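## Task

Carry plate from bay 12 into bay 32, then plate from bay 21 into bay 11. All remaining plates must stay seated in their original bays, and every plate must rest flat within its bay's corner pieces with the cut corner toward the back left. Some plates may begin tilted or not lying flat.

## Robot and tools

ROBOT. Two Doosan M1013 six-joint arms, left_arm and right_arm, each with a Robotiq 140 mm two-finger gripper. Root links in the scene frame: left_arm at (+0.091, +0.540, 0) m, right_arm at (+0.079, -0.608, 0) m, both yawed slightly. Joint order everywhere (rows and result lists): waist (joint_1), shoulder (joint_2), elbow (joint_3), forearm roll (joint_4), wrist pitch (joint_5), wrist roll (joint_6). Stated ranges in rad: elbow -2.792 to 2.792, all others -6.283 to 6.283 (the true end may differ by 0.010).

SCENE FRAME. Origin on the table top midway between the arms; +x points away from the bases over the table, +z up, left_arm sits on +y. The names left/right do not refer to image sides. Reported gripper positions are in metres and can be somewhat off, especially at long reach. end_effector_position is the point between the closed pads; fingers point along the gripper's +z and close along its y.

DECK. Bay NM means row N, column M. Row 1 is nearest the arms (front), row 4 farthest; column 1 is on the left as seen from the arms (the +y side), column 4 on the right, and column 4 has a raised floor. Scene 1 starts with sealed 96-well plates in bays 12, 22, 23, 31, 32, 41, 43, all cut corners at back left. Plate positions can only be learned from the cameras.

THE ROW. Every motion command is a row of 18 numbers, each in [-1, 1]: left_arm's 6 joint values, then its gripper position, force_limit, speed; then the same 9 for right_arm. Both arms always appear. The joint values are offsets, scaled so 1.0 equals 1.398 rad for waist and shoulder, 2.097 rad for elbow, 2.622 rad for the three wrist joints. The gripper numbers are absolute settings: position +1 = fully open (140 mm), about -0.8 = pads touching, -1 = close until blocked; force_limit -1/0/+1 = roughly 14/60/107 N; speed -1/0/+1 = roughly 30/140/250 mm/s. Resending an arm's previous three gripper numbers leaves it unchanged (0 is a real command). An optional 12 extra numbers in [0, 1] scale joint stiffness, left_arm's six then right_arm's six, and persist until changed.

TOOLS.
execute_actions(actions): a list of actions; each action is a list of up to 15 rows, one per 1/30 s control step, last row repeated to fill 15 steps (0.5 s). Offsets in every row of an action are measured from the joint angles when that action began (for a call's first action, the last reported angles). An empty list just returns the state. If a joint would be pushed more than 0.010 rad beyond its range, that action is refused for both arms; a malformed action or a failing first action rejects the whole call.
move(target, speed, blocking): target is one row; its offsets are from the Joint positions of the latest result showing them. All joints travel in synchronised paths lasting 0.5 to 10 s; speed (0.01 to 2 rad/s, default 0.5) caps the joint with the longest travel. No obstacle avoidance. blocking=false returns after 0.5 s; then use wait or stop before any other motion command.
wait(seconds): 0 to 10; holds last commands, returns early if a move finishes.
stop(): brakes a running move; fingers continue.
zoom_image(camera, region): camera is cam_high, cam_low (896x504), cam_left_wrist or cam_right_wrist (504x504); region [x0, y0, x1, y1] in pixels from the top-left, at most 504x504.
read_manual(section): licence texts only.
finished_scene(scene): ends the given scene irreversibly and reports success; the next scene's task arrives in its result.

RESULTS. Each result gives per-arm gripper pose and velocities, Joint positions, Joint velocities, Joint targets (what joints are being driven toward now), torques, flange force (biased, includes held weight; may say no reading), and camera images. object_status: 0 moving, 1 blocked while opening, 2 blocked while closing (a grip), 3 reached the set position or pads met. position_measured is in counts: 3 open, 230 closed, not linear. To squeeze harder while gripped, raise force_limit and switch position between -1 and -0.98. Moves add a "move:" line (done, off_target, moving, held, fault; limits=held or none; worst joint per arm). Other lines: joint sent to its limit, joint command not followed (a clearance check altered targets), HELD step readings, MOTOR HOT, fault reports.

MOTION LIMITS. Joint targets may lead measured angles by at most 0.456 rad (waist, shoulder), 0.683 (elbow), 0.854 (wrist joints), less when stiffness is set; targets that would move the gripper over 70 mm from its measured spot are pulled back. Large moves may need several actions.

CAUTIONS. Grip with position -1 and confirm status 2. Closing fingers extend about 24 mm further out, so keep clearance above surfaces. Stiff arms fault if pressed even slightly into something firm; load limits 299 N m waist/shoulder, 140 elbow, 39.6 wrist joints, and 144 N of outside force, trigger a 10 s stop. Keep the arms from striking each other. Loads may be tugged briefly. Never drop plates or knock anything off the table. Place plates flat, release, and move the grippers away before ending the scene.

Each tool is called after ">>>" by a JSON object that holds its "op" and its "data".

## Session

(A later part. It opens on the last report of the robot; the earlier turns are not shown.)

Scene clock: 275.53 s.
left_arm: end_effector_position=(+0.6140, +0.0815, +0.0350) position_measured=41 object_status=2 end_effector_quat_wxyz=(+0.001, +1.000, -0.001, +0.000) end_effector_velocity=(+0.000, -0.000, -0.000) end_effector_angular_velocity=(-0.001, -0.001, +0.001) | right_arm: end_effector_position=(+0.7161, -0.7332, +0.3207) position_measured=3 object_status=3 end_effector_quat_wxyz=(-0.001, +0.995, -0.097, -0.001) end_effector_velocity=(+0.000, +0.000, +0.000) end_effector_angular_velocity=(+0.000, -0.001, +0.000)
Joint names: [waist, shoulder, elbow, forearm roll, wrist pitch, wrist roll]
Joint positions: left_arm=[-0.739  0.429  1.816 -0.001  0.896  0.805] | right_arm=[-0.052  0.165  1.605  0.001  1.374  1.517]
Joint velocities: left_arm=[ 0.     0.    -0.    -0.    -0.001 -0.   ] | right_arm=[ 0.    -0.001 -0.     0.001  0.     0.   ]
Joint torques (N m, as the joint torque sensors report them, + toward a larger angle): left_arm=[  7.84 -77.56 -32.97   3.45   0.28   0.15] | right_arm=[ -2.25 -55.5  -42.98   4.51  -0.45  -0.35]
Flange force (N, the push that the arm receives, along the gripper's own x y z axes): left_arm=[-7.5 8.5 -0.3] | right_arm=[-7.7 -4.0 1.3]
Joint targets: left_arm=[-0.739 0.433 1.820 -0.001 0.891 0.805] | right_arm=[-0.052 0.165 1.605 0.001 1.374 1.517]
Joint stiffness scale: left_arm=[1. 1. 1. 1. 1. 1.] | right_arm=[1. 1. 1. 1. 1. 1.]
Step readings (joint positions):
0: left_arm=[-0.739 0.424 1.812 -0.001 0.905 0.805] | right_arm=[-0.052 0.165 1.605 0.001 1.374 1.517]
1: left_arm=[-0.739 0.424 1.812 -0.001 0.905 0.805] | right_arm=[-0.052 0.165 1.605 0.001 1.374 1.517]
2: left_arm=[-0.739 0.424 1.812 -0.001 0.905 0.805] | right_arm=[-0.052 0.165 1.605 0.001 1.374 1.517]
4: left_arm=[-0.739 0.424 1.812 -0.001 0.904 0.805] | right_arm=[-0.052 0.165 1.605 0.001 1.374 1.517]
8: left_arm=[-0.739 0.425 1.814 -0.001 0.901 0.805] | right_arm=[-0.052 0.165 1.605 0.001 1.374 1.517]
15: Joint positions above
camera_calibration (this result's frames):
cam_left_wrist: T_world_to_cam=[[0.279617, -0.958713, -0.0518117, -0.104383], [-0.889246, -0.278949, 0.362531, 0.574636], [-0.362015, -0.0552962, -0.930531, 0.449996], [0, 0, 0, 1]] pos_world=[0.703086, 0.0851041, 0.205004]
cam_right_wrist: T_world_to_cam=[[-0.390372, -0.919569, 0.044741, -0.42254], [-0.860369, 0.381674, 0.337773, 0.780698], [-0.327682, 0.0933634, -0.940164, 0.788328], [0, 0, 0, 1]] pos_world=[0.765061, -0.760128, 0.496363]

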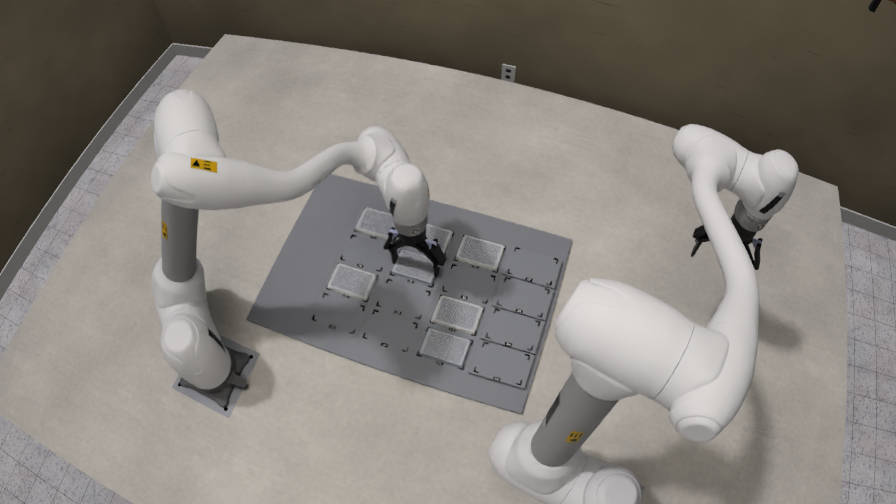

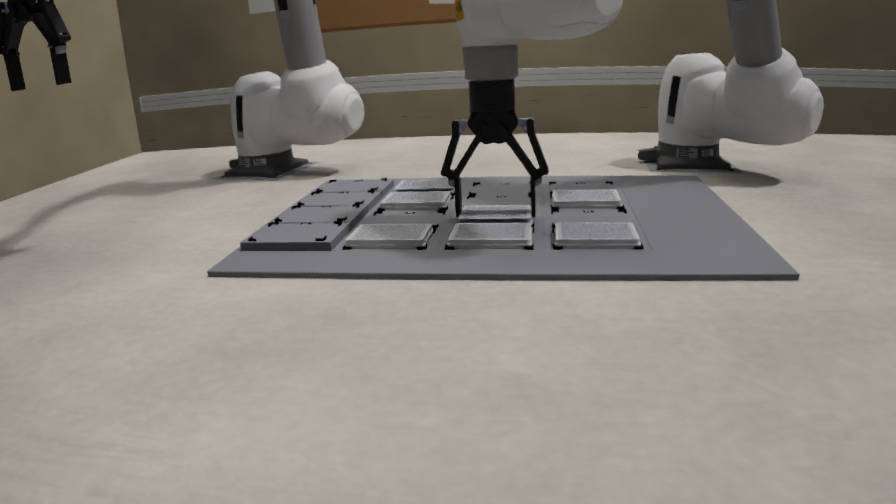

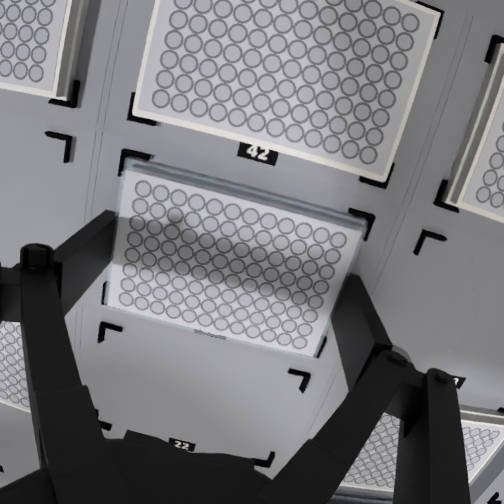

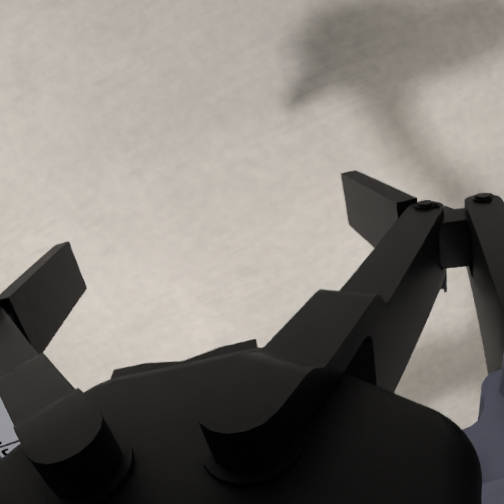

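>>> {"op": "zoom_image", "data": {"camera": "cam_left_wrist", "region": [340, 0, 504, 260]}}

>>> {"op": "zoom_image", "data": {"camera": "cam_left_wrist", "region": [0, 0, 200, 170]}}

>>> {"op": "execute_actions", "data": {"actions": [[[0,0,0,0,0,0,1,0,-0.2,0,0,0,0,0,0,1,0,0],[0,0,0,0,0,0,1,0,-0.2,0,0,0,0,0,0,1,0,0],[0,0,0,0,0,0,1,0,-0.2,0,0,0,0,0,0,1,0,0],[0,-0.0025,-0.002,0,0.0016,0,1,0,-0.2,0,0,0,0,0,0,1,0,0],[0,-0.0032,-0.0023,0,0.0022,0,1,0,-0.2,0,0,0,0,0,0,1,0,0],[0,-0.004,-0.0027,0,0.0029,0,1,0,-0.2,0,0,0,0,0,0,1,0,0],[0,-0.0047,-0.003,0,0.0035,0,1,0,-0.2,0,0,0,0,0,0,1,0,0],[0,-0.0054,-0.0033,0,0.0042,0,1,0,-0.2,0,0,0,0,0,0,1,0,0],[0,-0.0062,-0.0036,0,0.0048,0,1,0,-0.2,0,0,0,0,0,0,1,0,0],[0,-0.0069,-0.0039,0,0.0055,0,1,0,-0.2,0,0,0,0,0,0,1,0,0],[0,-0.00763,-0.00425,0,0.00613,0,1,0,-0.2,0,0,0,0,0,0,1,0,0]]]}}

Region (340, 0, 504, 260) of cam_left_wrist's 504x504 image, scaled by 1.938, with more detail than that image has; it fills the left 318 columns of this view, and the rest is white.

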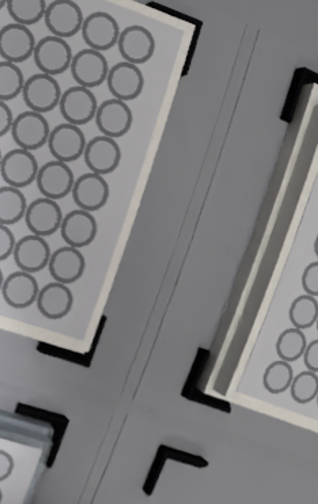

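Region (0, 0, 200, 170) of cam_left_wrist's 504x504 image, scaled by 2.520, with more detail than that image has; it fills the top 428 rows of this view, and the rest is white.

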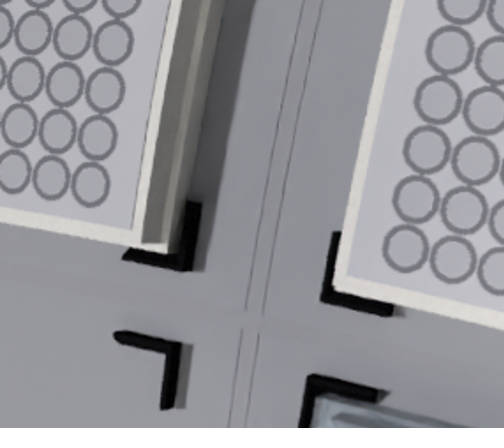

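Scene clock: 308.10 s.
left_arm: end_effector_position=(+0.6141, +0.0813, +0.0412) position_measured=3 object_status=3 end_effector_quat_wxyz=(+0.001, +1.000, -0.001, +0.000) end_effector_velocity=(+0.000, -0.001, +0.009) end_effector_angular_velocity=(-0.001, -0.000, +0.000) | right_arm: end_effector_position=(+0.7161, -0.7332, +0.3207) position_measured=3 object_status=3 end_effector_quat_wxyz=(-0.001, +0.995, -0.097, -0.001) end_effector_velocity=(+0.000, -0.001, -0.001) end_effector_angular_velocity=(-0.001, +0.001, -0.000)
Joint names: [waist, shoulder, elbow, forearm roll, wrist pitch, wrist roll]
Joint positions: left_arm=[-0.739  0.423  1.812 -0.001  0.906  0.805] | right_arm=[-0.052  0.165  1.605  0.001  1.374  1.517]
Joint velocities: left_arm=[-0.    -0.009 -0.007 -0.001  0.015  0.   ] | right_arm=[-0.     0.001 -0.001 -0.001  0.     0.   ]
Joint torques (N m, as the joint torque sensors report them, + toward a larger angle): left_arm=[  6.79 -78.18 -34.04   3.61   0.36   0.17] | right_arm=[ -2.95 -55.92 -42.48   4.5   -0.27   0.08]
Flange force (N, the push that the arm receives, along the gripper's own x y z axes): left_arm=[-6.1 8.6 5.8] | right_arm=[-5.6 -4.2 1.5]
Joint targets: left_arm=[-0.739 0.418 1.807 -0.001 0.912 0.805] | right_arm=[-0.052 0.165 1.605 0.001 1.374 1.517]
Joint stiffness scale: left_arm=[1. 1. 1. 1. 1. 1.] | right_arm=[1. 1. 1. 1. 1. 1.]
Step readings (joint positions):
0: left_arm=[-0.739 0.429 1.816 -0.001 0.896 0.805] | right_arm=[-0.052 0.165 1.605 0.001 1.374 1.517]
1: left_arm=[-0.739 0.429 1.816 -0.001 0.896 0.805] | right_arm=[-0.052 0.165 1.605 0.001 1.374 1.517]
2: left_arm=[-0.739 0.429 1.816 -0.001 0.896 0.805] | right_arm=[-0.052 0.165 1.605 0.001 1.374 1.517]
4: left_arm=[-0.739 0.429 1.816 -0.001 0.896 0.805] | right_arm=[-0.052 0.165 1.605 0.001 1.374 1.517]
8: left_arm=[-0.739 0.428 1.815 -0.001 0.898 0.805] | right_arm=[-0.052 0.165 1.605 0.001 1.374 1.517]
15: Joint positions above
camera_calibration (this result's frames):
cam_left_wrist: T_world_to_cam=[[0.279619, -0.958724, -0.0516012, -0.104247], [-0.88931, -0.27888, 0.362428, 0.572513], [-0.361859, -0.0554523, -0.930582, 0.455731], [0, 0, 0, 1]] pos_world=[0.703202, 0.0849905, 0.211221]
cam_right_wrist: T_world_to_cam=[[-0.390372, -0.91957, 0.0447411, -0.42254], [-0.860368, 0.381674, 0.337773, 0.780698], [-0.327683, 0.0933634, -0.940163, 0.788328], [0, 0, 0, 1]] pos_world=[0.765061, -0.760128, 0.496363]

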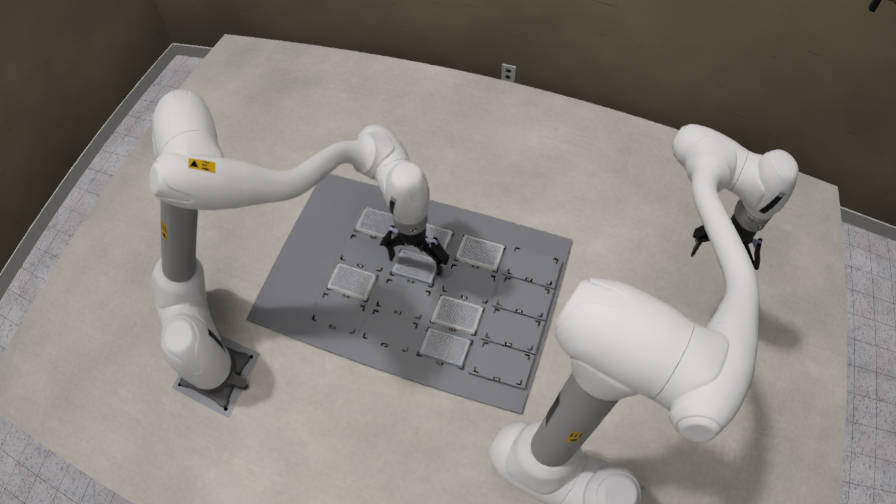

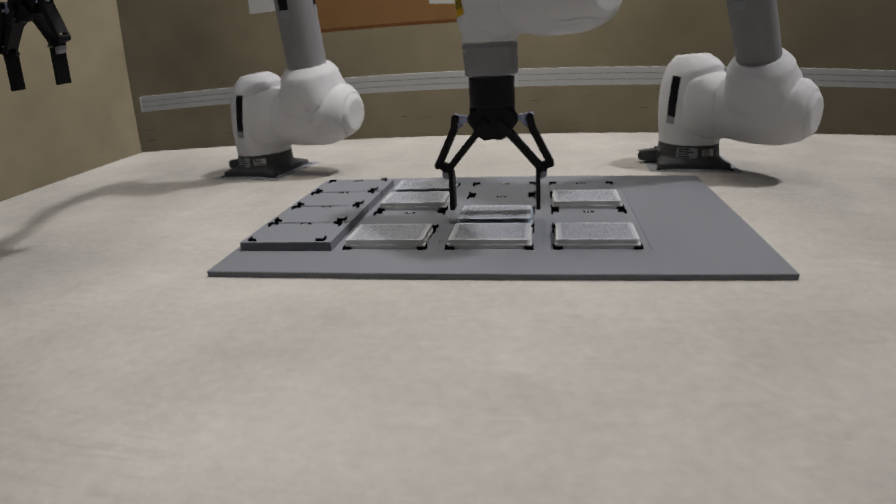

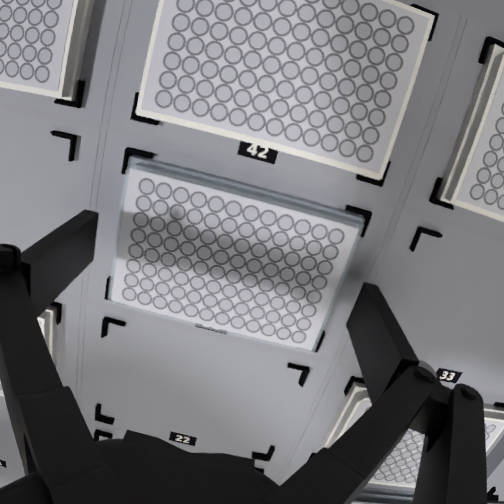

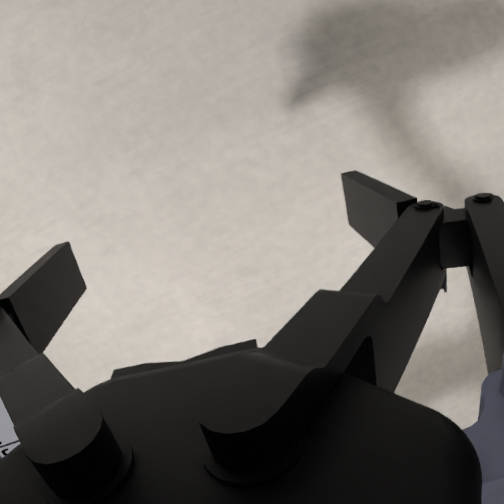

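>>> {"op": "move", "data": {"target": [0.06268,-0.17694,0.1724,0,-0.04468,0.03478,1,0,-0.2,0,0,0,0,0,0,1,0,0], "speed": 0.55}}

>>> {"op": "zoom_image", "data": {"camera": "cam_left_wrist", "region": [70, 140, 190, 320]}}

>>> {"op": "zoom_image", "data": {"camera": "cam_left_wrist", "region": [280, 195, 400, 375]}}

Scene clock: 327.43 s.
left_arm: end_effector_position=(+0.5071, +0.2450, +0.0381) position_measured=3 object_status=3 end_effector_quat_wxyz=(+0.000, +1.000, -0.001, -0.000) end_effector_velocity=(-0.001, +0.001, -0.000) end_effector_angular_velocity=(-0.001, +0.000, +0.002) | right_arm: end_effector_position=(+0.7161, -0.7332, +0.3207) position_measured=3 object_status=3 end_effector_quat_wxyz=(-0.001, +0.995, -0.097, -0.001) end_effector_velocity=(-0.000, +0.000, -0.001) end_effector_angular_velocity=(+0.001, +0.002, -0.000)
Joint names: [waist, shoulder, elbow, forearm roll, wrist pitch, wrist roll]
Joint positions: left_arm=[-0.654  0.179  2.169 -0.001  0.793  0.89 ] | right_arm=[-0.052  0.165  1.605  0.001  1.374  1.517]
Joint velocities: left_arm=[ 0.002 -0.002  0.003 -0.001 -0.001  0.001] | right_arm=[-0.     0.001  0.001  0.    -0.     0.   ]
Joint torques (N m, as the joint torque sensors report them, + toward a larger angle): left_arm=[  6.89 -49.85 -32.04   3.21   0.52   0.43] | right_arm=[ -2.14 -55.05 -42.75   4.51  -0.27  -0.14]
Flange force (N, the push that the arm receives, along the gripper's own x y z axes): left_arm=[-10.4 9.9 5.2] | right_arm=[-7.8 -3.4 1.6]
Joint targets: left_arm=[-0.652 0.175 2.173 -0.001 0.789 0.896] | right_arm=[-0.052 0.165 1.605 0.001 1.374 1.517]
Joint stiffness scale: left_arm=[1. 1. 1. 1. 1. 1.] | right_arm=[1. 1. 1. 1. 1. 1.]
move: done; limits=none; left_arm: farthest joint: the wrist roll, 0.006 radians from its target (0.091 radians at the start); right_arm: farthest joint: the waist, 0.000 radians from its target (0.000 radians at the start)
camera_calibration (this result's frames):
cam_left_wrist: T_world_to_cam=[[0.279857, -0.95862, -0.0522277, 0.0823247], [-0.889086, -0.279315, 0.362641, 0.524039], [-0.362223, -0.0550529, -0.930464, 0.423277], [0, 0, 0, 1]] pos_world=[0.596198, 0.248593, 0.208106]
cam_right_wrist: T_world_to_cam=[[-0.390372, -0.919569, 0.0447411, -0.42254], [-0.860368, 0.381674, 0.337773, 0.780698], [-0.327683, 0.0933634, -0.940164, 0.788328], [0, 0, 0, 1]] pos_world=[0.765061, -0.760128, 0.496363]

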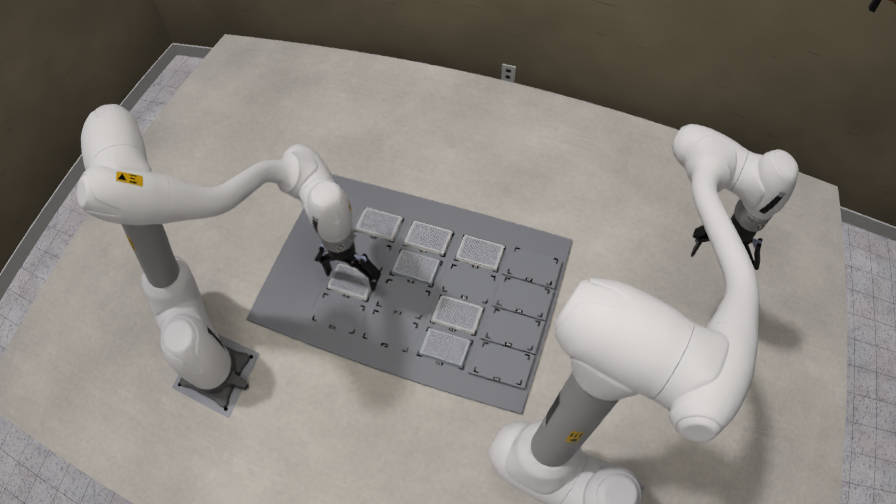

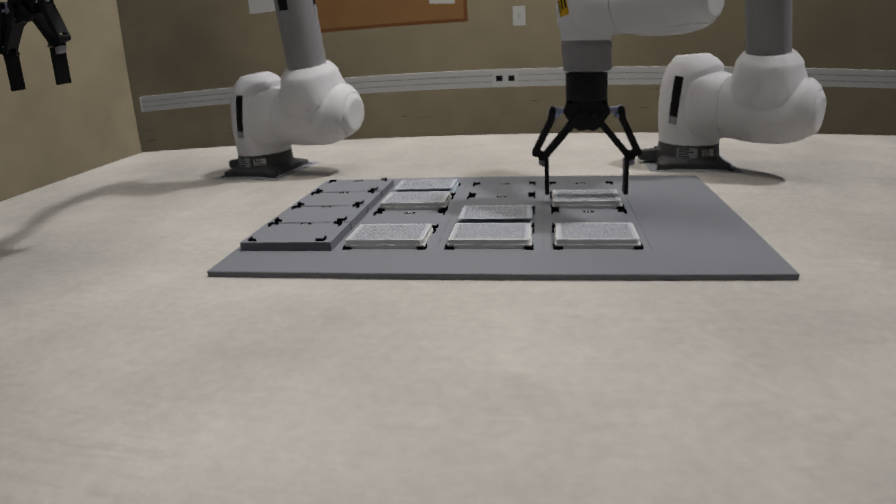

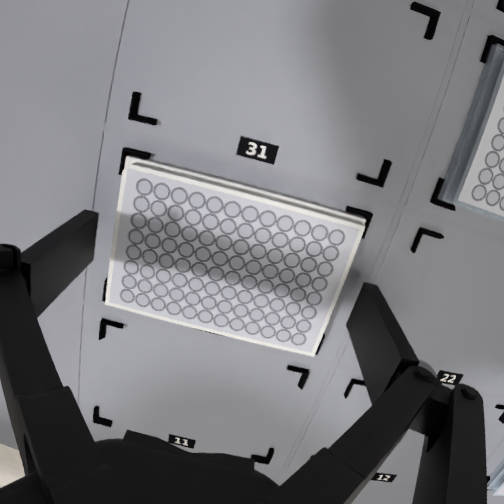

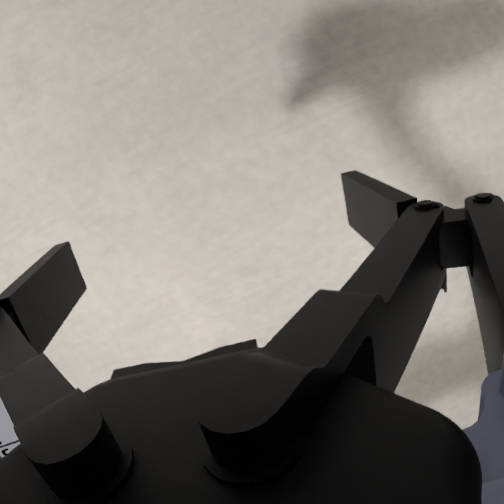

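Region (70, 140, 190, 320) of cam_left_wrist's 504x504 image, scaled by 2.800, with more detail than that image has.

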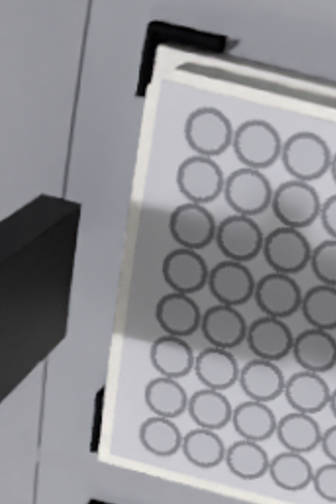

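Region (280, 195, 400, 375) of cam_left_wrist's 504x504 image, scaled by 2.800, with more detail than that image has.

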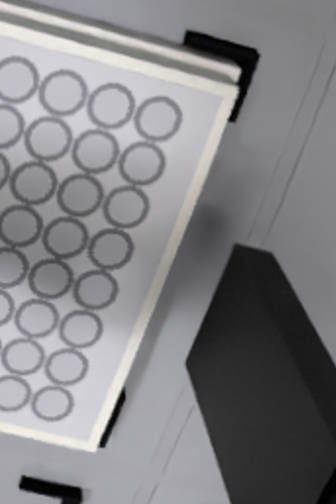

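>>> {"op": "execute_actions", "data": {"actions": [[[0.0017,0.0028,0.0022,0,-0.0021,0,1,0,-0.2,0,0,0,0,0,0,1,0,0],[0.0019,0.0035,0.0025,0,-0.0027,0,1,0,-0.2,0,0,0,0,0,0,1,0,0],[0.002,0.0042,0.0029,0,-0.0033,0,1,0,-0.2,0,0,0,0,0,0,1,0,0],[0.0022,0.0048,0.0032,0,-0.0039,0,1,0,-0.2,0,0,0,0,0,0,1,0,0],[0.0023,0.0055,0.0036,0,-0.0045,0,1,0,-0.2,0,0,0,0,0,0,1,0,0],[0.00243,0.00619,0.00389,0,-0.00515,0,1,0,-0.2,0,0,0,0,0,0,1,0,0],[0.00243,0.00619,0.00389,0,-0.00515,0,1,0,-0.2,0,0,0,0,0,0,1,0,0],[0.00243,0.00619,0.00389,0,-0.00515,0,1,0,-0.2,0,0,0,0,0,0,1,0,0],[0.00243,0.00619,0.00389,0,-0.00515,0,1,0,-0.2,0,0,0,0,0,0,1,0,0],[0.00243,0.00619,0.00389,0,-0.00515,0,-1,0,-0.6,0,0,0,0,0,0,1,0,0]]]}}

Scene clock: 357.47 s.
left_arm: end_effector_position=(+0.5070, +0.2457, +0.0341) position_measured=21 object_status=0 end_effector_quat_wxyz=(+0.000, +1.000, -0.001, +0.000) end_effector_velocity=(+0.001, +0.001, -0.001) end_effector_angular_velocity=(+0.000, -0.000, +0.002) | right_arm: end_effector_position=(+0.7161, -0.7332, +0.3207) position_measured=3 object_status=3 end_effector_quat_wxyz=(-0.001, +0.995, -0.097, -0.001) end_effector_velocity=(-0.000, +0.001, -0.000) end_effector_angular_velocity=(+0.001, +0.000, +0.000)
Joint names: [waist, shoulder, elbow, forearm roll, wrist pitch, wrist roll]
Joint positions: left_arm=[-0.653  0.184  2.173 -0.001  0.784  0.89 ] | right_arm=[-0.052  0.165  1.605  0.001  1.374  1.517]
Joint velocities: left_arm=[ 0.002  0.002  0.001  0.    -0.003  0.   ] | right_arm=[ 0.    -0.     0.001  0.     0.    -0.   ]
Joint torques (N m, as the joint torque sensors report them, + toward a larger angle): left_arm=[  6.55 -51.69 -31.01   3.14   0.72   0.18] | right_arm=[ -2.56 -54.84 -42.95   4.43  -0.46   0.02]
Flange force (N, the push that the arm receives, along the gripper's own x y z axes): left_arm=[-6.9 10.7 7.1] | right_arm=[-8.6 -4.1 1.0]
Joint targets: left_arm=[-0.651 0.188 2.177 -0.001 0.780 0.890] | right_arm=[-0.052 0.165 1.605 0.001 1.374 1.517]
Joint stiffness scale: left_arm=[1. 1. 1. 1. 1. 1.] | right_arm=[1. 1. 1. 1. 1. 1.]
Step readings (joint positions):
0: left_arm=[-0.654 0.179 2.169 -0.001 0.793 0.890] | right_arm=[-0.052 0.165 1.605 0.001 1.374 1.517]
1: left_arm=[-0.654 0.179 2.169 -0.001 0.793 0.890] | right_arm=[-0.052 0.165 1.605 0.001 1.374 1.517]
2: left_arm=[-0.654 0.179 2.169 -0.001 0.793 0.890] | right_arm=[-0.052 0.165 1.605 0.001 1.374 1.517]
4: left_arm=[-0.654 0.180 2.170 -0.001 0.791 0.890] | right_arm=[-0.052 0.165 1.605 0.001 1.374 1.517]
8: left_arm=[-0.653 0.182 2.172 -0.001 0.786 0.890] | right_arm=[-0.052 0.165 1.605 0.001 1.374 1.517]
15: Joint positions above
camera_calibration (this result's frames):
cam_left_wrist: T_world_to_cam=[[0.280725, -0.958379, -0.0519882, 0.0822566], [-0.888921, -0.280043, 0.362486, 0.525776], [-0.361957, -0.0555454, -0.930538, 0.419533], [0, 0, 0, 1]] pos_world=[0.596135, 0.249376, 0.204082]
cam_right_wrist: T_world_to_cam=[[-0.390372, -0.91957, 0.0447413, -0.42254], [-0.860369, 0.381674, 0.337773, 0.780698], [-0.327683, 0.0933631, -0.940163, 0.788328], [0, 0, 0, 1]] pos_world=[0.765061, -0.760128, 0.496363]

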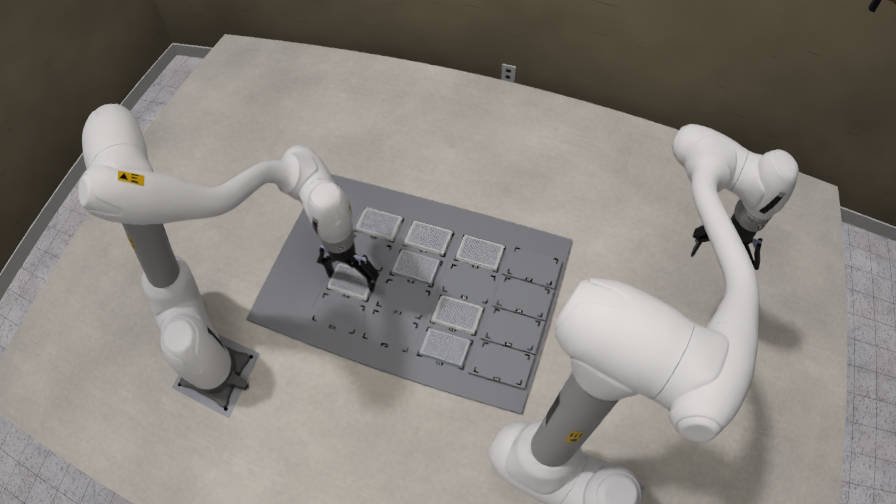

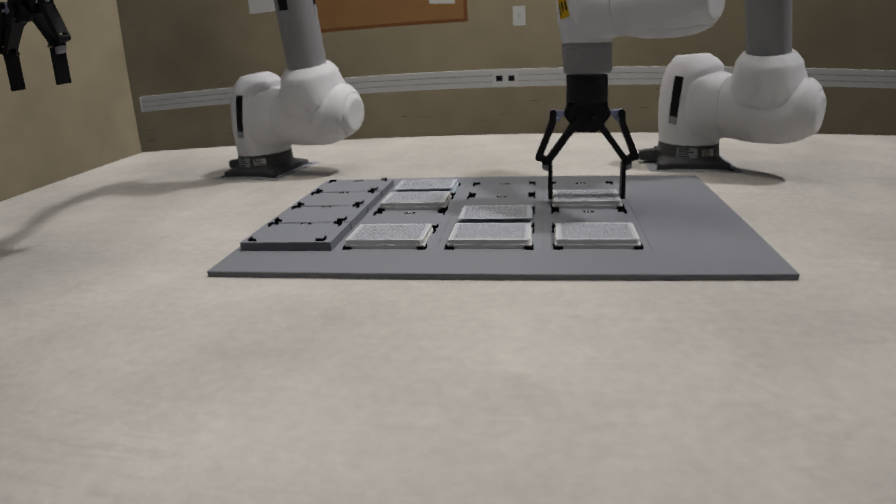

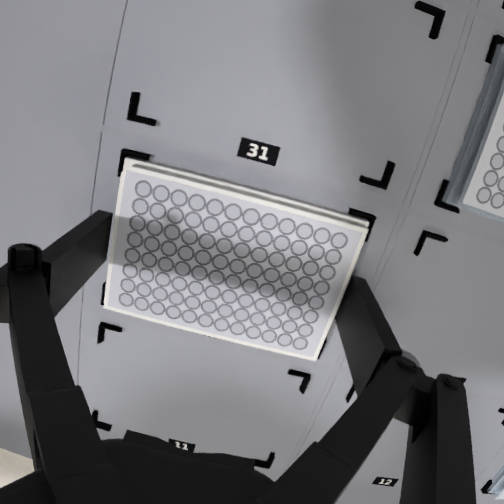

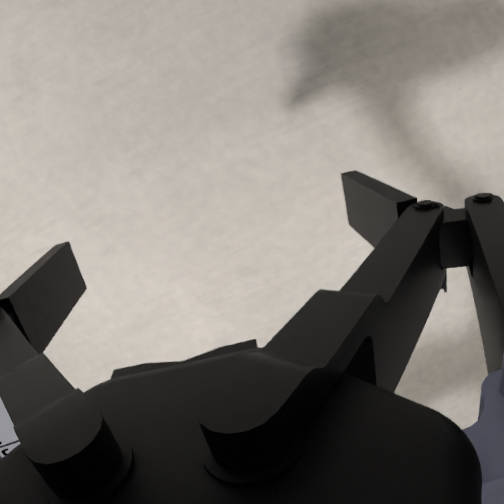

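>>> {"op": "execute_actions", "data": {"actions": []}}

>>> {"op": "zoom_image", "data": {"camera": "cam_left_wrist", "region": [70, 140, 190, 320]}}

>>> {"op": "zoom_image", "data": {"camera": "cam_left_wrist", "region": [280, 195, 400, 375]}}

Scene clock: 361.50 s.
left_arm: end_effector_position=(+0.5071, +0.2457, +0.0340) position_measured=40 object_status=2 end_effector_quat_wxyz=(+0.000, +1.000, -0.001, +0.000) end_effector_velocity=(+0.000, -0.000, +0.000) end_effector_angular_velocity=(-0.000, -0.000, +0.001) | right_arm: end_effector_position=(+0.7161, -0.7332, +0.3207) position_measured=3 object_status=3 end_effector_quat_wxyz=(-0.001, +0.995, -0.097, -0.001) end_effector_velocity=(-0.001, +0.000, -0.000) end_effector_angular_velocity=(+0.001, +0.001, +0.000)
Joint names: [waist, shoulder, elbow, forearm roll, wrist pitch, wrist roll]
Joint positions: left_arm=[-0.653  0.184  2.173 -0.001  0.784  0.89 ] | right_arm=[-0.052  0.165  1.605  0.001  1.374  1.517]
Joint velocities: left_arm=[ 0. -0. -0. -0.  0. -0.] | right_arm=[ 0.    -0.001  0.002  0.    -0.    -0.   ]
Joint torques (N m, as the joint torque sensors report them, + toward a larger angle): left_arm=[  6.8  -18.99 -13.93   3.11  -3.45   0.23] | right_arm=[ -2.59 -56.57 -42.39   4.76  -0.24  -0.31]
Flange force (N, the push that the arm receives, along the gripper's own x y z axes): left_arm=[-18.1 4.0 -59.7] | right_arm=[-4.5 -4.5 2.0]
Joint targets: left_arm=[-0.651 0.188 2.177 -0.001 0.780 0.890] | right_arm=[-0.052 0.165 1.605 0.001 1.374 1.517]
Joint stiffness scale: left_arm=[1. 1. 1. 1. 1. 1.] | right_arm=[1. 1. 1. 1. 1. 1.]
camera_calibration (this result's frames):
cam_left_wrist: T_world_to_cam=[[0.280806, -0.958357, -0.0519595, 0.082224], [-0.888907, -0.280109, 0.362468, 0.525842], [-0.361928, -0.0555959, -0.930547, 0.419495], [0, 0, 0, 1]] pos_world=[0.596163, 0.249415, 0.204032]
cam_right_wrist: T_world_to_cam=[[-0.390372, -0.91957, 0.0447412, -0.42254], [-0.860369, 0.381674, 0.337773, 0.780698], [-0.327683, 0.0933633, -0.940163, 0.788328], [0, 0, 0, 1]] pos_world=[0.765061, -0.760128, 0.496363]

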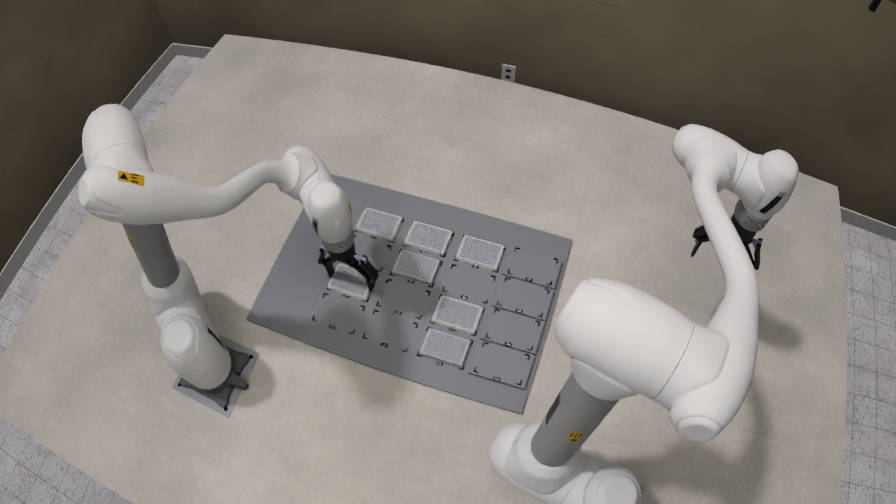

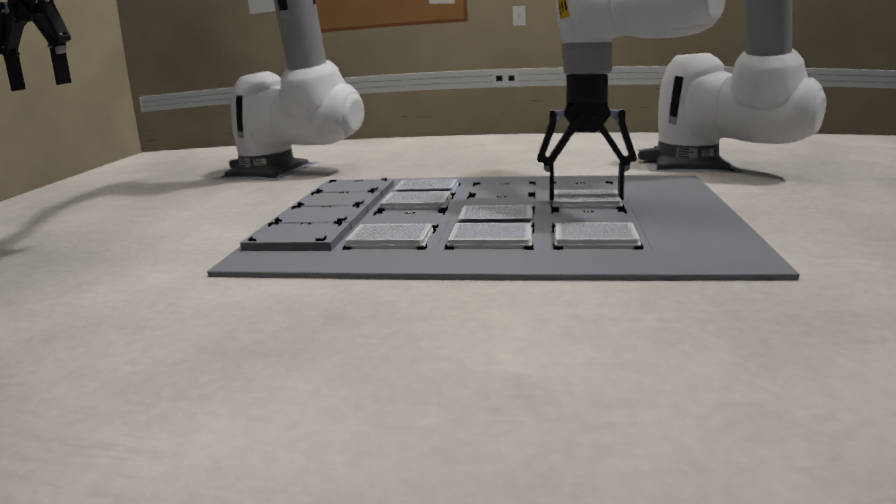

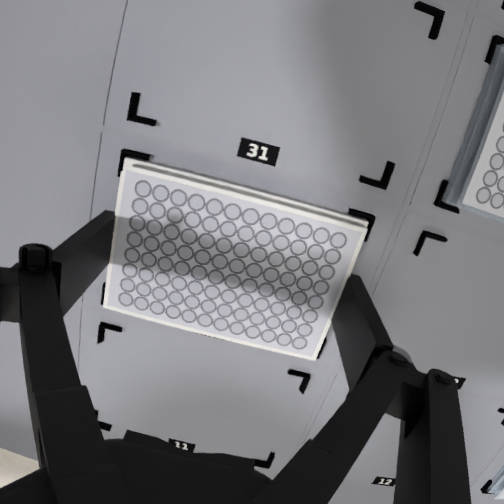

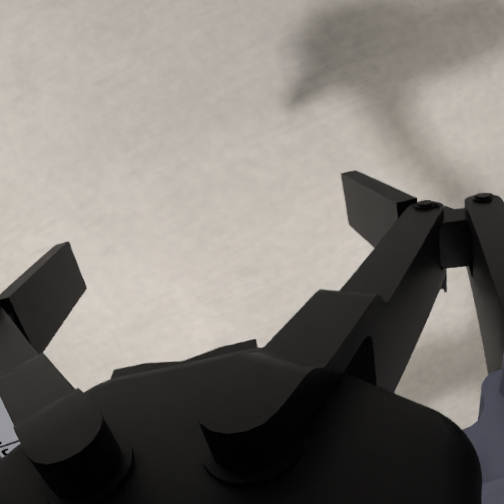

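Region (70, 140, 190, 320) of cam_left_wrist's 504x504 image, scaled by 2.800, with more detail than that image has.

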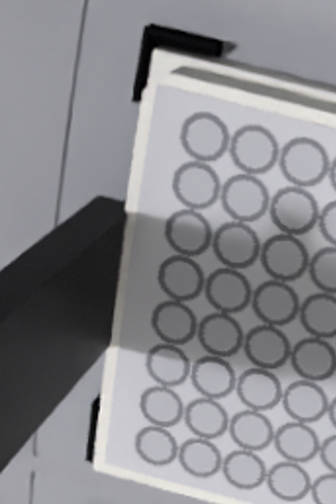

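Region (280, 195, 400, 375) of cam_left_wrist's 504x504 image, scaled by 2.800, with more detail than that image has.

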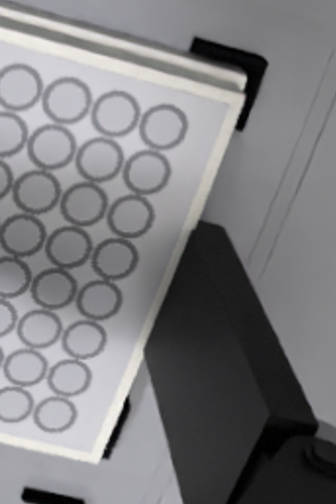

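>>> {"op": "execute_actions", "data": {"actions": [[[0,-0.002,-0.0016,0,0.0014,0,-1,0,-0.6,0,0,0,0,0,0,1,0,0],[0,-0.0036,-0.0024,0,0.0026,0,-1,0,-0.6,0,0,0,0,0,0,1,0,0],[0,-0.0048,-0.0028,0,0.0036,0,-1,0,-0.6,0,0,0,0,0,0,1,0,0],[0,-0.0059,-0.0033,0,0.0045,0,-1,0,-0.6,0,0,0,0,0,0,1,0,0],[0,-0.0071,-0.0037,0,0.0055,0,-1,0,-0.6,0,0,0,0,0,0,1,0,0],[0,-0.0082,-0.0041,0,0.0064,0,-1,0,-0.6,0,0,0,0,0,0,1,0,0],[0,-0.0094,-0.0045,0,0.0074,0,-1,0,-0.6,0,0,0,0,0,0,1,0,0],[0,-0.0105,-0.0049,0,0.0083,0,-1,0,-0.6,0,0,0,0,0,0,1,0,0],[0,-0.0117,-0.0054,0,0.0093,0,-1,0,-0.6,0,0,0,0,0,0,1,0,0],[0,-0.0128,-0.0058,0,0.0102,0,-1,0,-0.6,0,0,0,0,0,0,1,0,0]]]}}

>>> {"op": "zoom_image", "data": {"camera": "cam_left_wrist", "region": [105, 85, 185, 185]}}

>>> {"op": "zoom_image", "data": {"camera": "cam_left_wrist", "region": [315, 145, 395, 245]}}

Scene clock: 373.00 s.
left_arm: end_effector_position=(+0.5071, +0.2456, +0.0438) position_measured=41 object_status=2 end_effector_quat_wxyz=(+0.000, +1.000, -0.001, +0.000) end_effector_velocity=(-0.001, +0.000, +0.007) end_effector_angular_velocity=(+0.001, +0.001, -0.001) | right_arm: end_effector_position=(+0.7161, -0.7332, +0.3207) position_measured=3 object_status=3 end_effector_quat_wxyz=(-0.001, +0.995, -0.097, -0.001) end_effector_velocity=(-0.001, +0.000, +0.001) end_effector_angular_velocity=(-0.000, -0.001, -0.000)
Joint names: [waist, shoulder, elbow, forearm roll, wrist pitch, wrist roll]
Joint positions: left_arm=[-0.653  0.171  2.165 -0.001  0.805  0.89 ] | right_arm=[-0.052  0.165  1.605  0.001  1.374  1.517]
Joint velocities: left_arm=[-0.001 -0.01  -0.006  0.001  0.017 -0.   ] | right_arm=[-0.    -0.002  0.001 -0.    -0.     0.   ]
Joint torques (N m, as the joint torque sensors report them, + toward a larger angle): left_arm=[  7.97 -49.69 -31.73   3.18   0.85   0.04] | right_arm=[ -1.35 -54.95 -42.89   4.44  -0.25   0.09]
Flange force (N, the push that the arm receives, along the gripper's own x y z axes): left_arm=[-9.8 12.4 7.2] | right_arm=[-8.7 -2.0 1.4]
Joint targets: left_arm=[-0.653 0.166 2.161 -0.001 0.811 0.890] | right_arm=[-0.052 0.165 1.605 0.001 1.374 1.517]
Joint stiffness scale: left_arm=[1. 1. 1. 1. 1. 1.] | right_arm=[1. 1. 1. 1. 1. 1.]
Step readings (joint positions):
0: left_arm=[-0.653 0.184 2.173 -0.001 0.784 0.890] | right_arm=[-0.052 0.165 1.605 0.001 1.374 1.517]
1: left_arm=[-0.653 0.184 2.172 -0.001 0.784 0.890] | right_arm=[-0.052 0.165 1.605 0.001 1.374 1.517]
2: left_arm=[-0.653 0.183 2.172 -0.001 0.785 0.890] | right_arm=[-0.052 0.165 1.605 0.001 1.374 1.517]
4: left_arm=[-0.653 0.182 2.172 -0.001 0.787 0.890] | right_arm=[-0.052 0.165 1.605 0.001 1.374 1.517]
8: left_arm=[-0.653 0.178 2.169 -0.001 0.794 0.890] | right_arm=[-0.052 0.165 1.605 0.001 1.374 1.517]
15: Joint positions above
camera_calibration (this result's frames):
cam_left_wrist: T_world_to_cam=[[0.280797, -0.958364, -0.0518867, 0.0826825], [-0.888931, -0.280076, 0.362436, 0.522329], [-0.361878, -0.0556472, -0.930563, 0.428602], [0, 0, 0, 1]] pos_world=[0.596199, 0.249382, 0.213821]
cam_right_wrist: T_world_to_cam=[[-0.390372, -0.91957, 0.0447411, -0.42254], [-0.860368, 0.381674, 0.337773, 0.780698], [-0.327683, 0.0933634, -0.940163, 0.788328], [0, 0, 0, 1]] pos_world=[0.765061, -0.760128, 0.496363]

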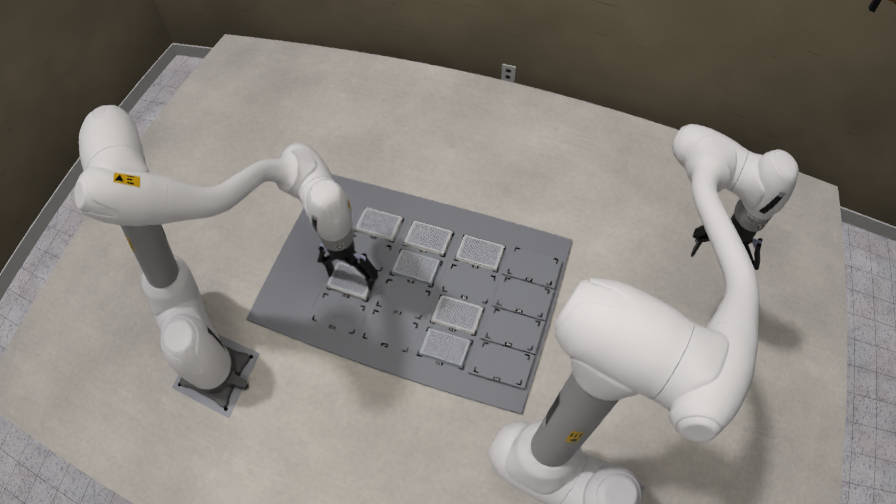

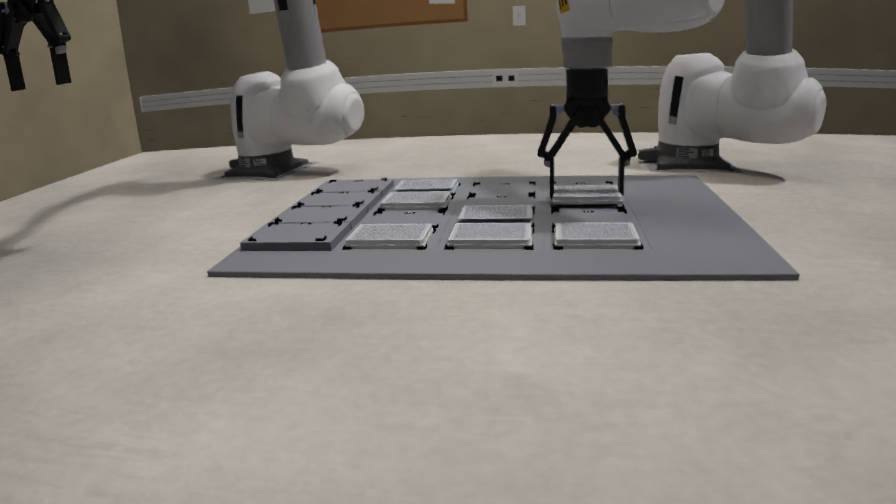

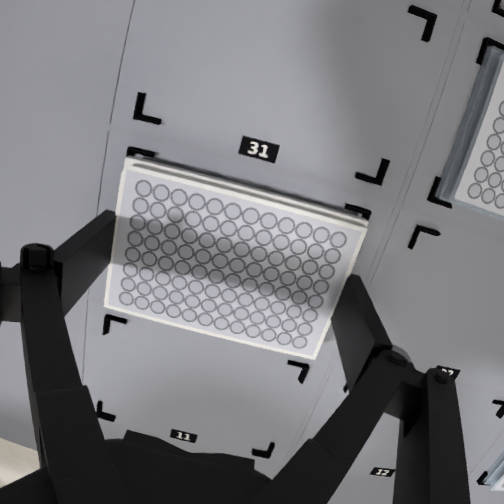

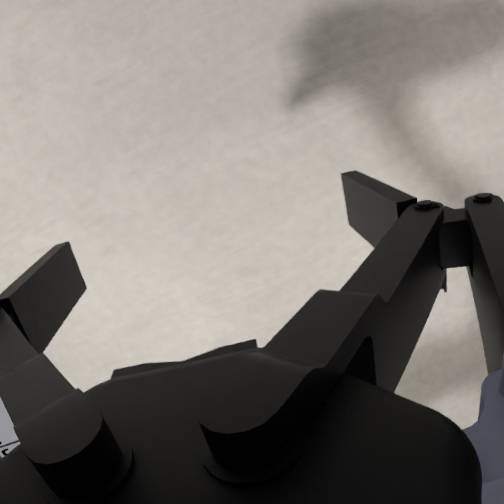

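Region (105, 85, 185, 185) of cam_left_wrist's 504x504 image, scaled by 5.040, with more detail than that image has; it fills the left 403 columns of this view, and the rest is white.

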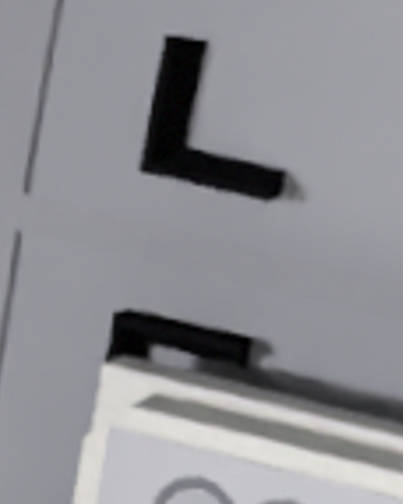

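Region (315, 145, 395, 245) of cam_left_wrist's 504x504 image, scaled by 5.040, with more detail than that image has; it fills the left 403 columns of this view, and the rest is white.

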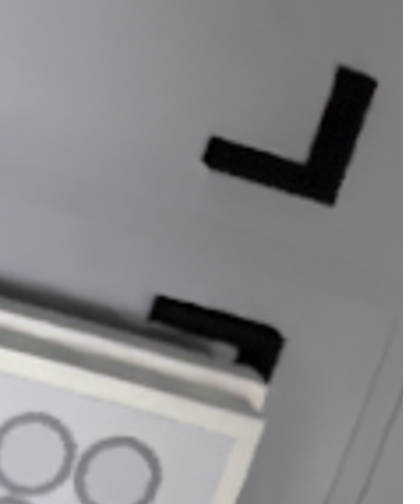

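>>> {"op": "move", "data": {"target": [-0.11478,-0.0897,0.06991,0,-0.00935,-0.0628,-1,0,-0.6,0,0,0,0,0,0,1,0,0], "speed": 0.3}}

>>> {"op": "zoom_image", "data": {"camera": "cam_left_wrist", "region": [105, 85, 185, 185]}}

>>> {"op": "zoom_image", "data": {"camera": "cam_left_wrist", "region": [315, 145, 395, 245]}}

Scene clock: 394.30 s.
left_arm: end_effector_position=(+0.4002, +0.2457, +0.0438) position_measured=41 object_status=2 end_effector_quat_wxyz=(+0.000, +1.000, -0.000, -0.000) end_effector_velocity=(-0.001, +0.000, -0.000) end_effector_angular_velocity=(+0.000, -0.000, +0.001) | right_arm: end_effector_position=(+0.7161, -0.7332, +0.3207) position_measured=3 object_status=3 end_effector_quat_wxyz=(-0.001, +0.995, -0.097, -0.001) end_effector_velocity=(-0.001, +0.000, -0.000) end_effector_angular_velocity=(-0.001, +0.001, -0.000)
Joint names: [waist, shoulder, elbow, forearm roll, wrist pitch, wrist roll]
Joint positions: left_arm=[-0.811  0.049  2.308 -0.001  0.784  0.732] | right_arm=[-0.052  0.165  1.605  0.001  1.374  1.517]
Joint velocities: left_arm=[-0.002 -0.001  0.002  0.    -0.001 -0.002] | right_arm=[ 0.    -0.     0.001 -0.001  0.     0.   ]
Joint torques (N m, as the joint torque sensors report them, + toward a larger angle): left_arm=[  7.73 -36.85 -30.84   3.23   0.37   0.31] | right_arm=[ -2.8  -55.79 -42.57   4.49  -0.19  -0.1 ]
Flange force (N, the push that the arm receives, along the gripper's own x y z axes): left_arm=[-12.9 13.4 5.7] | right_arm=[-6.3 -4.5 1.8]
Joint targets: left_arm=[-0.813 0.045 2.312 -0.001 0.780 0.726] | right_arm=[-0.052 0.165 1.605 0.001 1.374 1.517]
Joint stiffness scale: left_arm=[1. 1. 1. 1. 1. 1.] | right_arm=[1. 1. 1. 1. 1. 1.]
move: done; limits=none; left_arm: farthest joint: the wrist roll, 0.007 radians from its target (0.165 radians at the start); right_arm: farthest joint: the waist, 0.000 radians from its target (0.000 radians at the start)
camera_calibration (this result's frames):
cam_left_wrist: T_world_to_cam=[[0.281188, -0.958232, -0.0522035, 0.112602], [-0.888676, -0.280537, 0.362703, 0.427333], [-0.362198, -0.0555957, -0.930442, 0.390026], [0, 0, 0, 1]] pos_world=[0.489365, 0.249465, 0.21378]
cam_right_wrist: T_world_to_cam=[[-0.390372, -0.91957, 0.0447411, -0.42254], [-0.860369, 0.381674, 0.337773, 0.780698], [-0.327683, 0.0933633, -0.940164, 0.788328], [0, 0, 0, 1]] pos_world=[0.765061, -0.760128, 0.496363]

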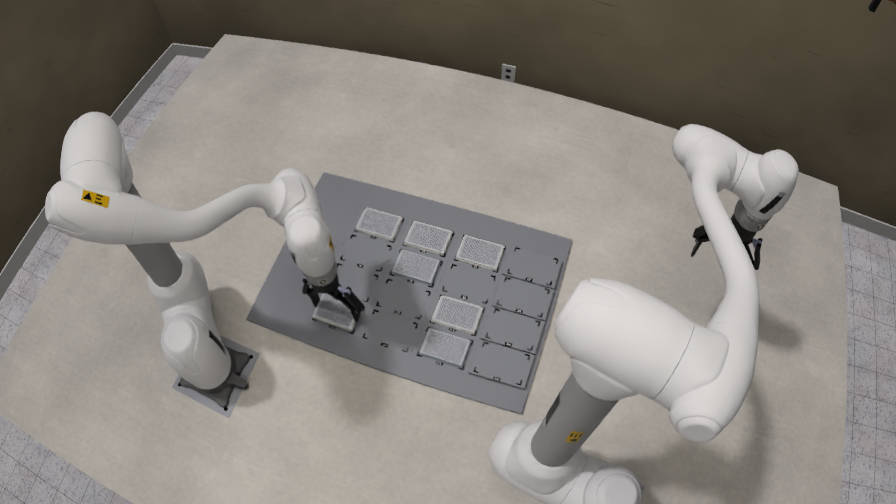

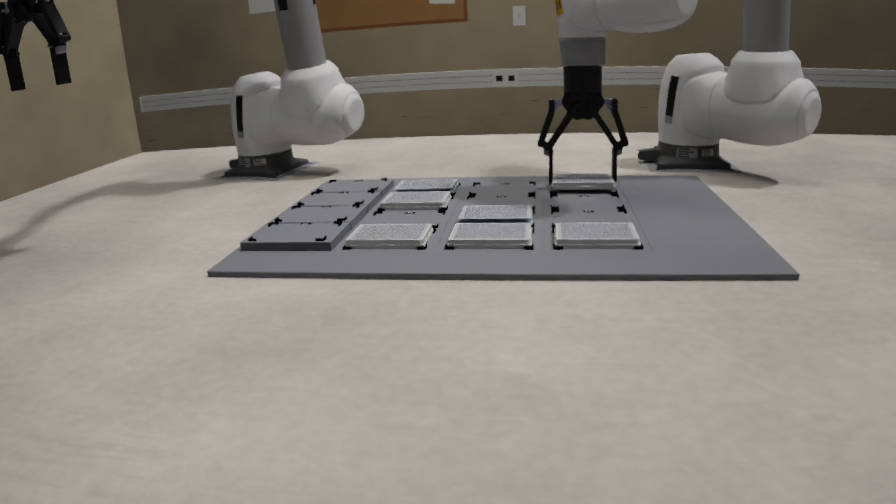

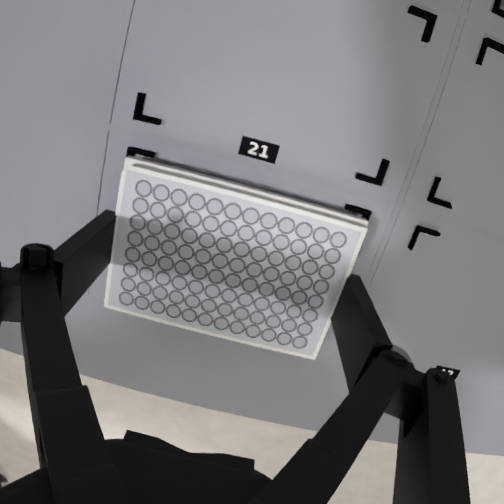

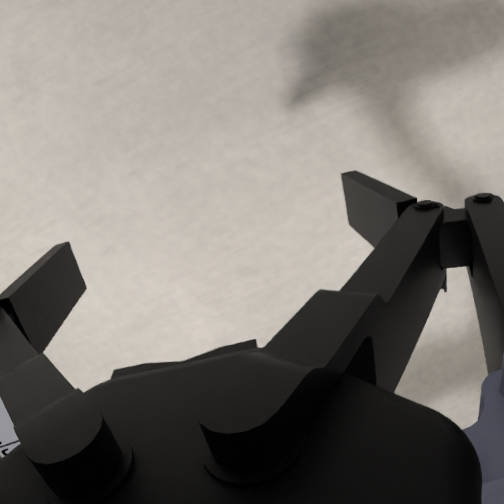

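Region (105, 85, 185, 185) of cam_left_wrist's 504x504 image, scaled by 5.040, with more detail than that image has; it fills the left 403 columns of this view, and the rest is white.

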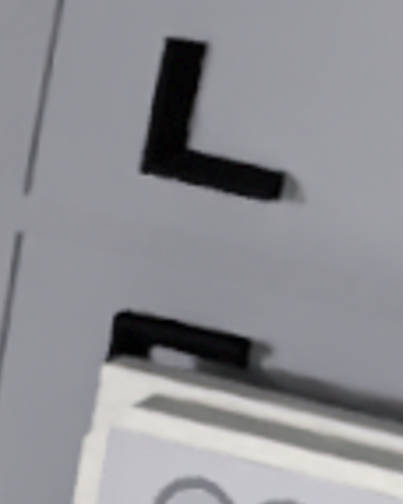

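Region (315, 145, 395, 245) of cam_left_wrist's 504x504 image, scaled by 5.040, with more detail than that image has; it fills the left 403 columns of this view, and the rest is white.

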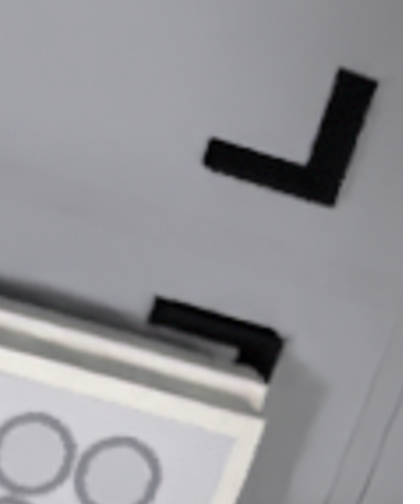

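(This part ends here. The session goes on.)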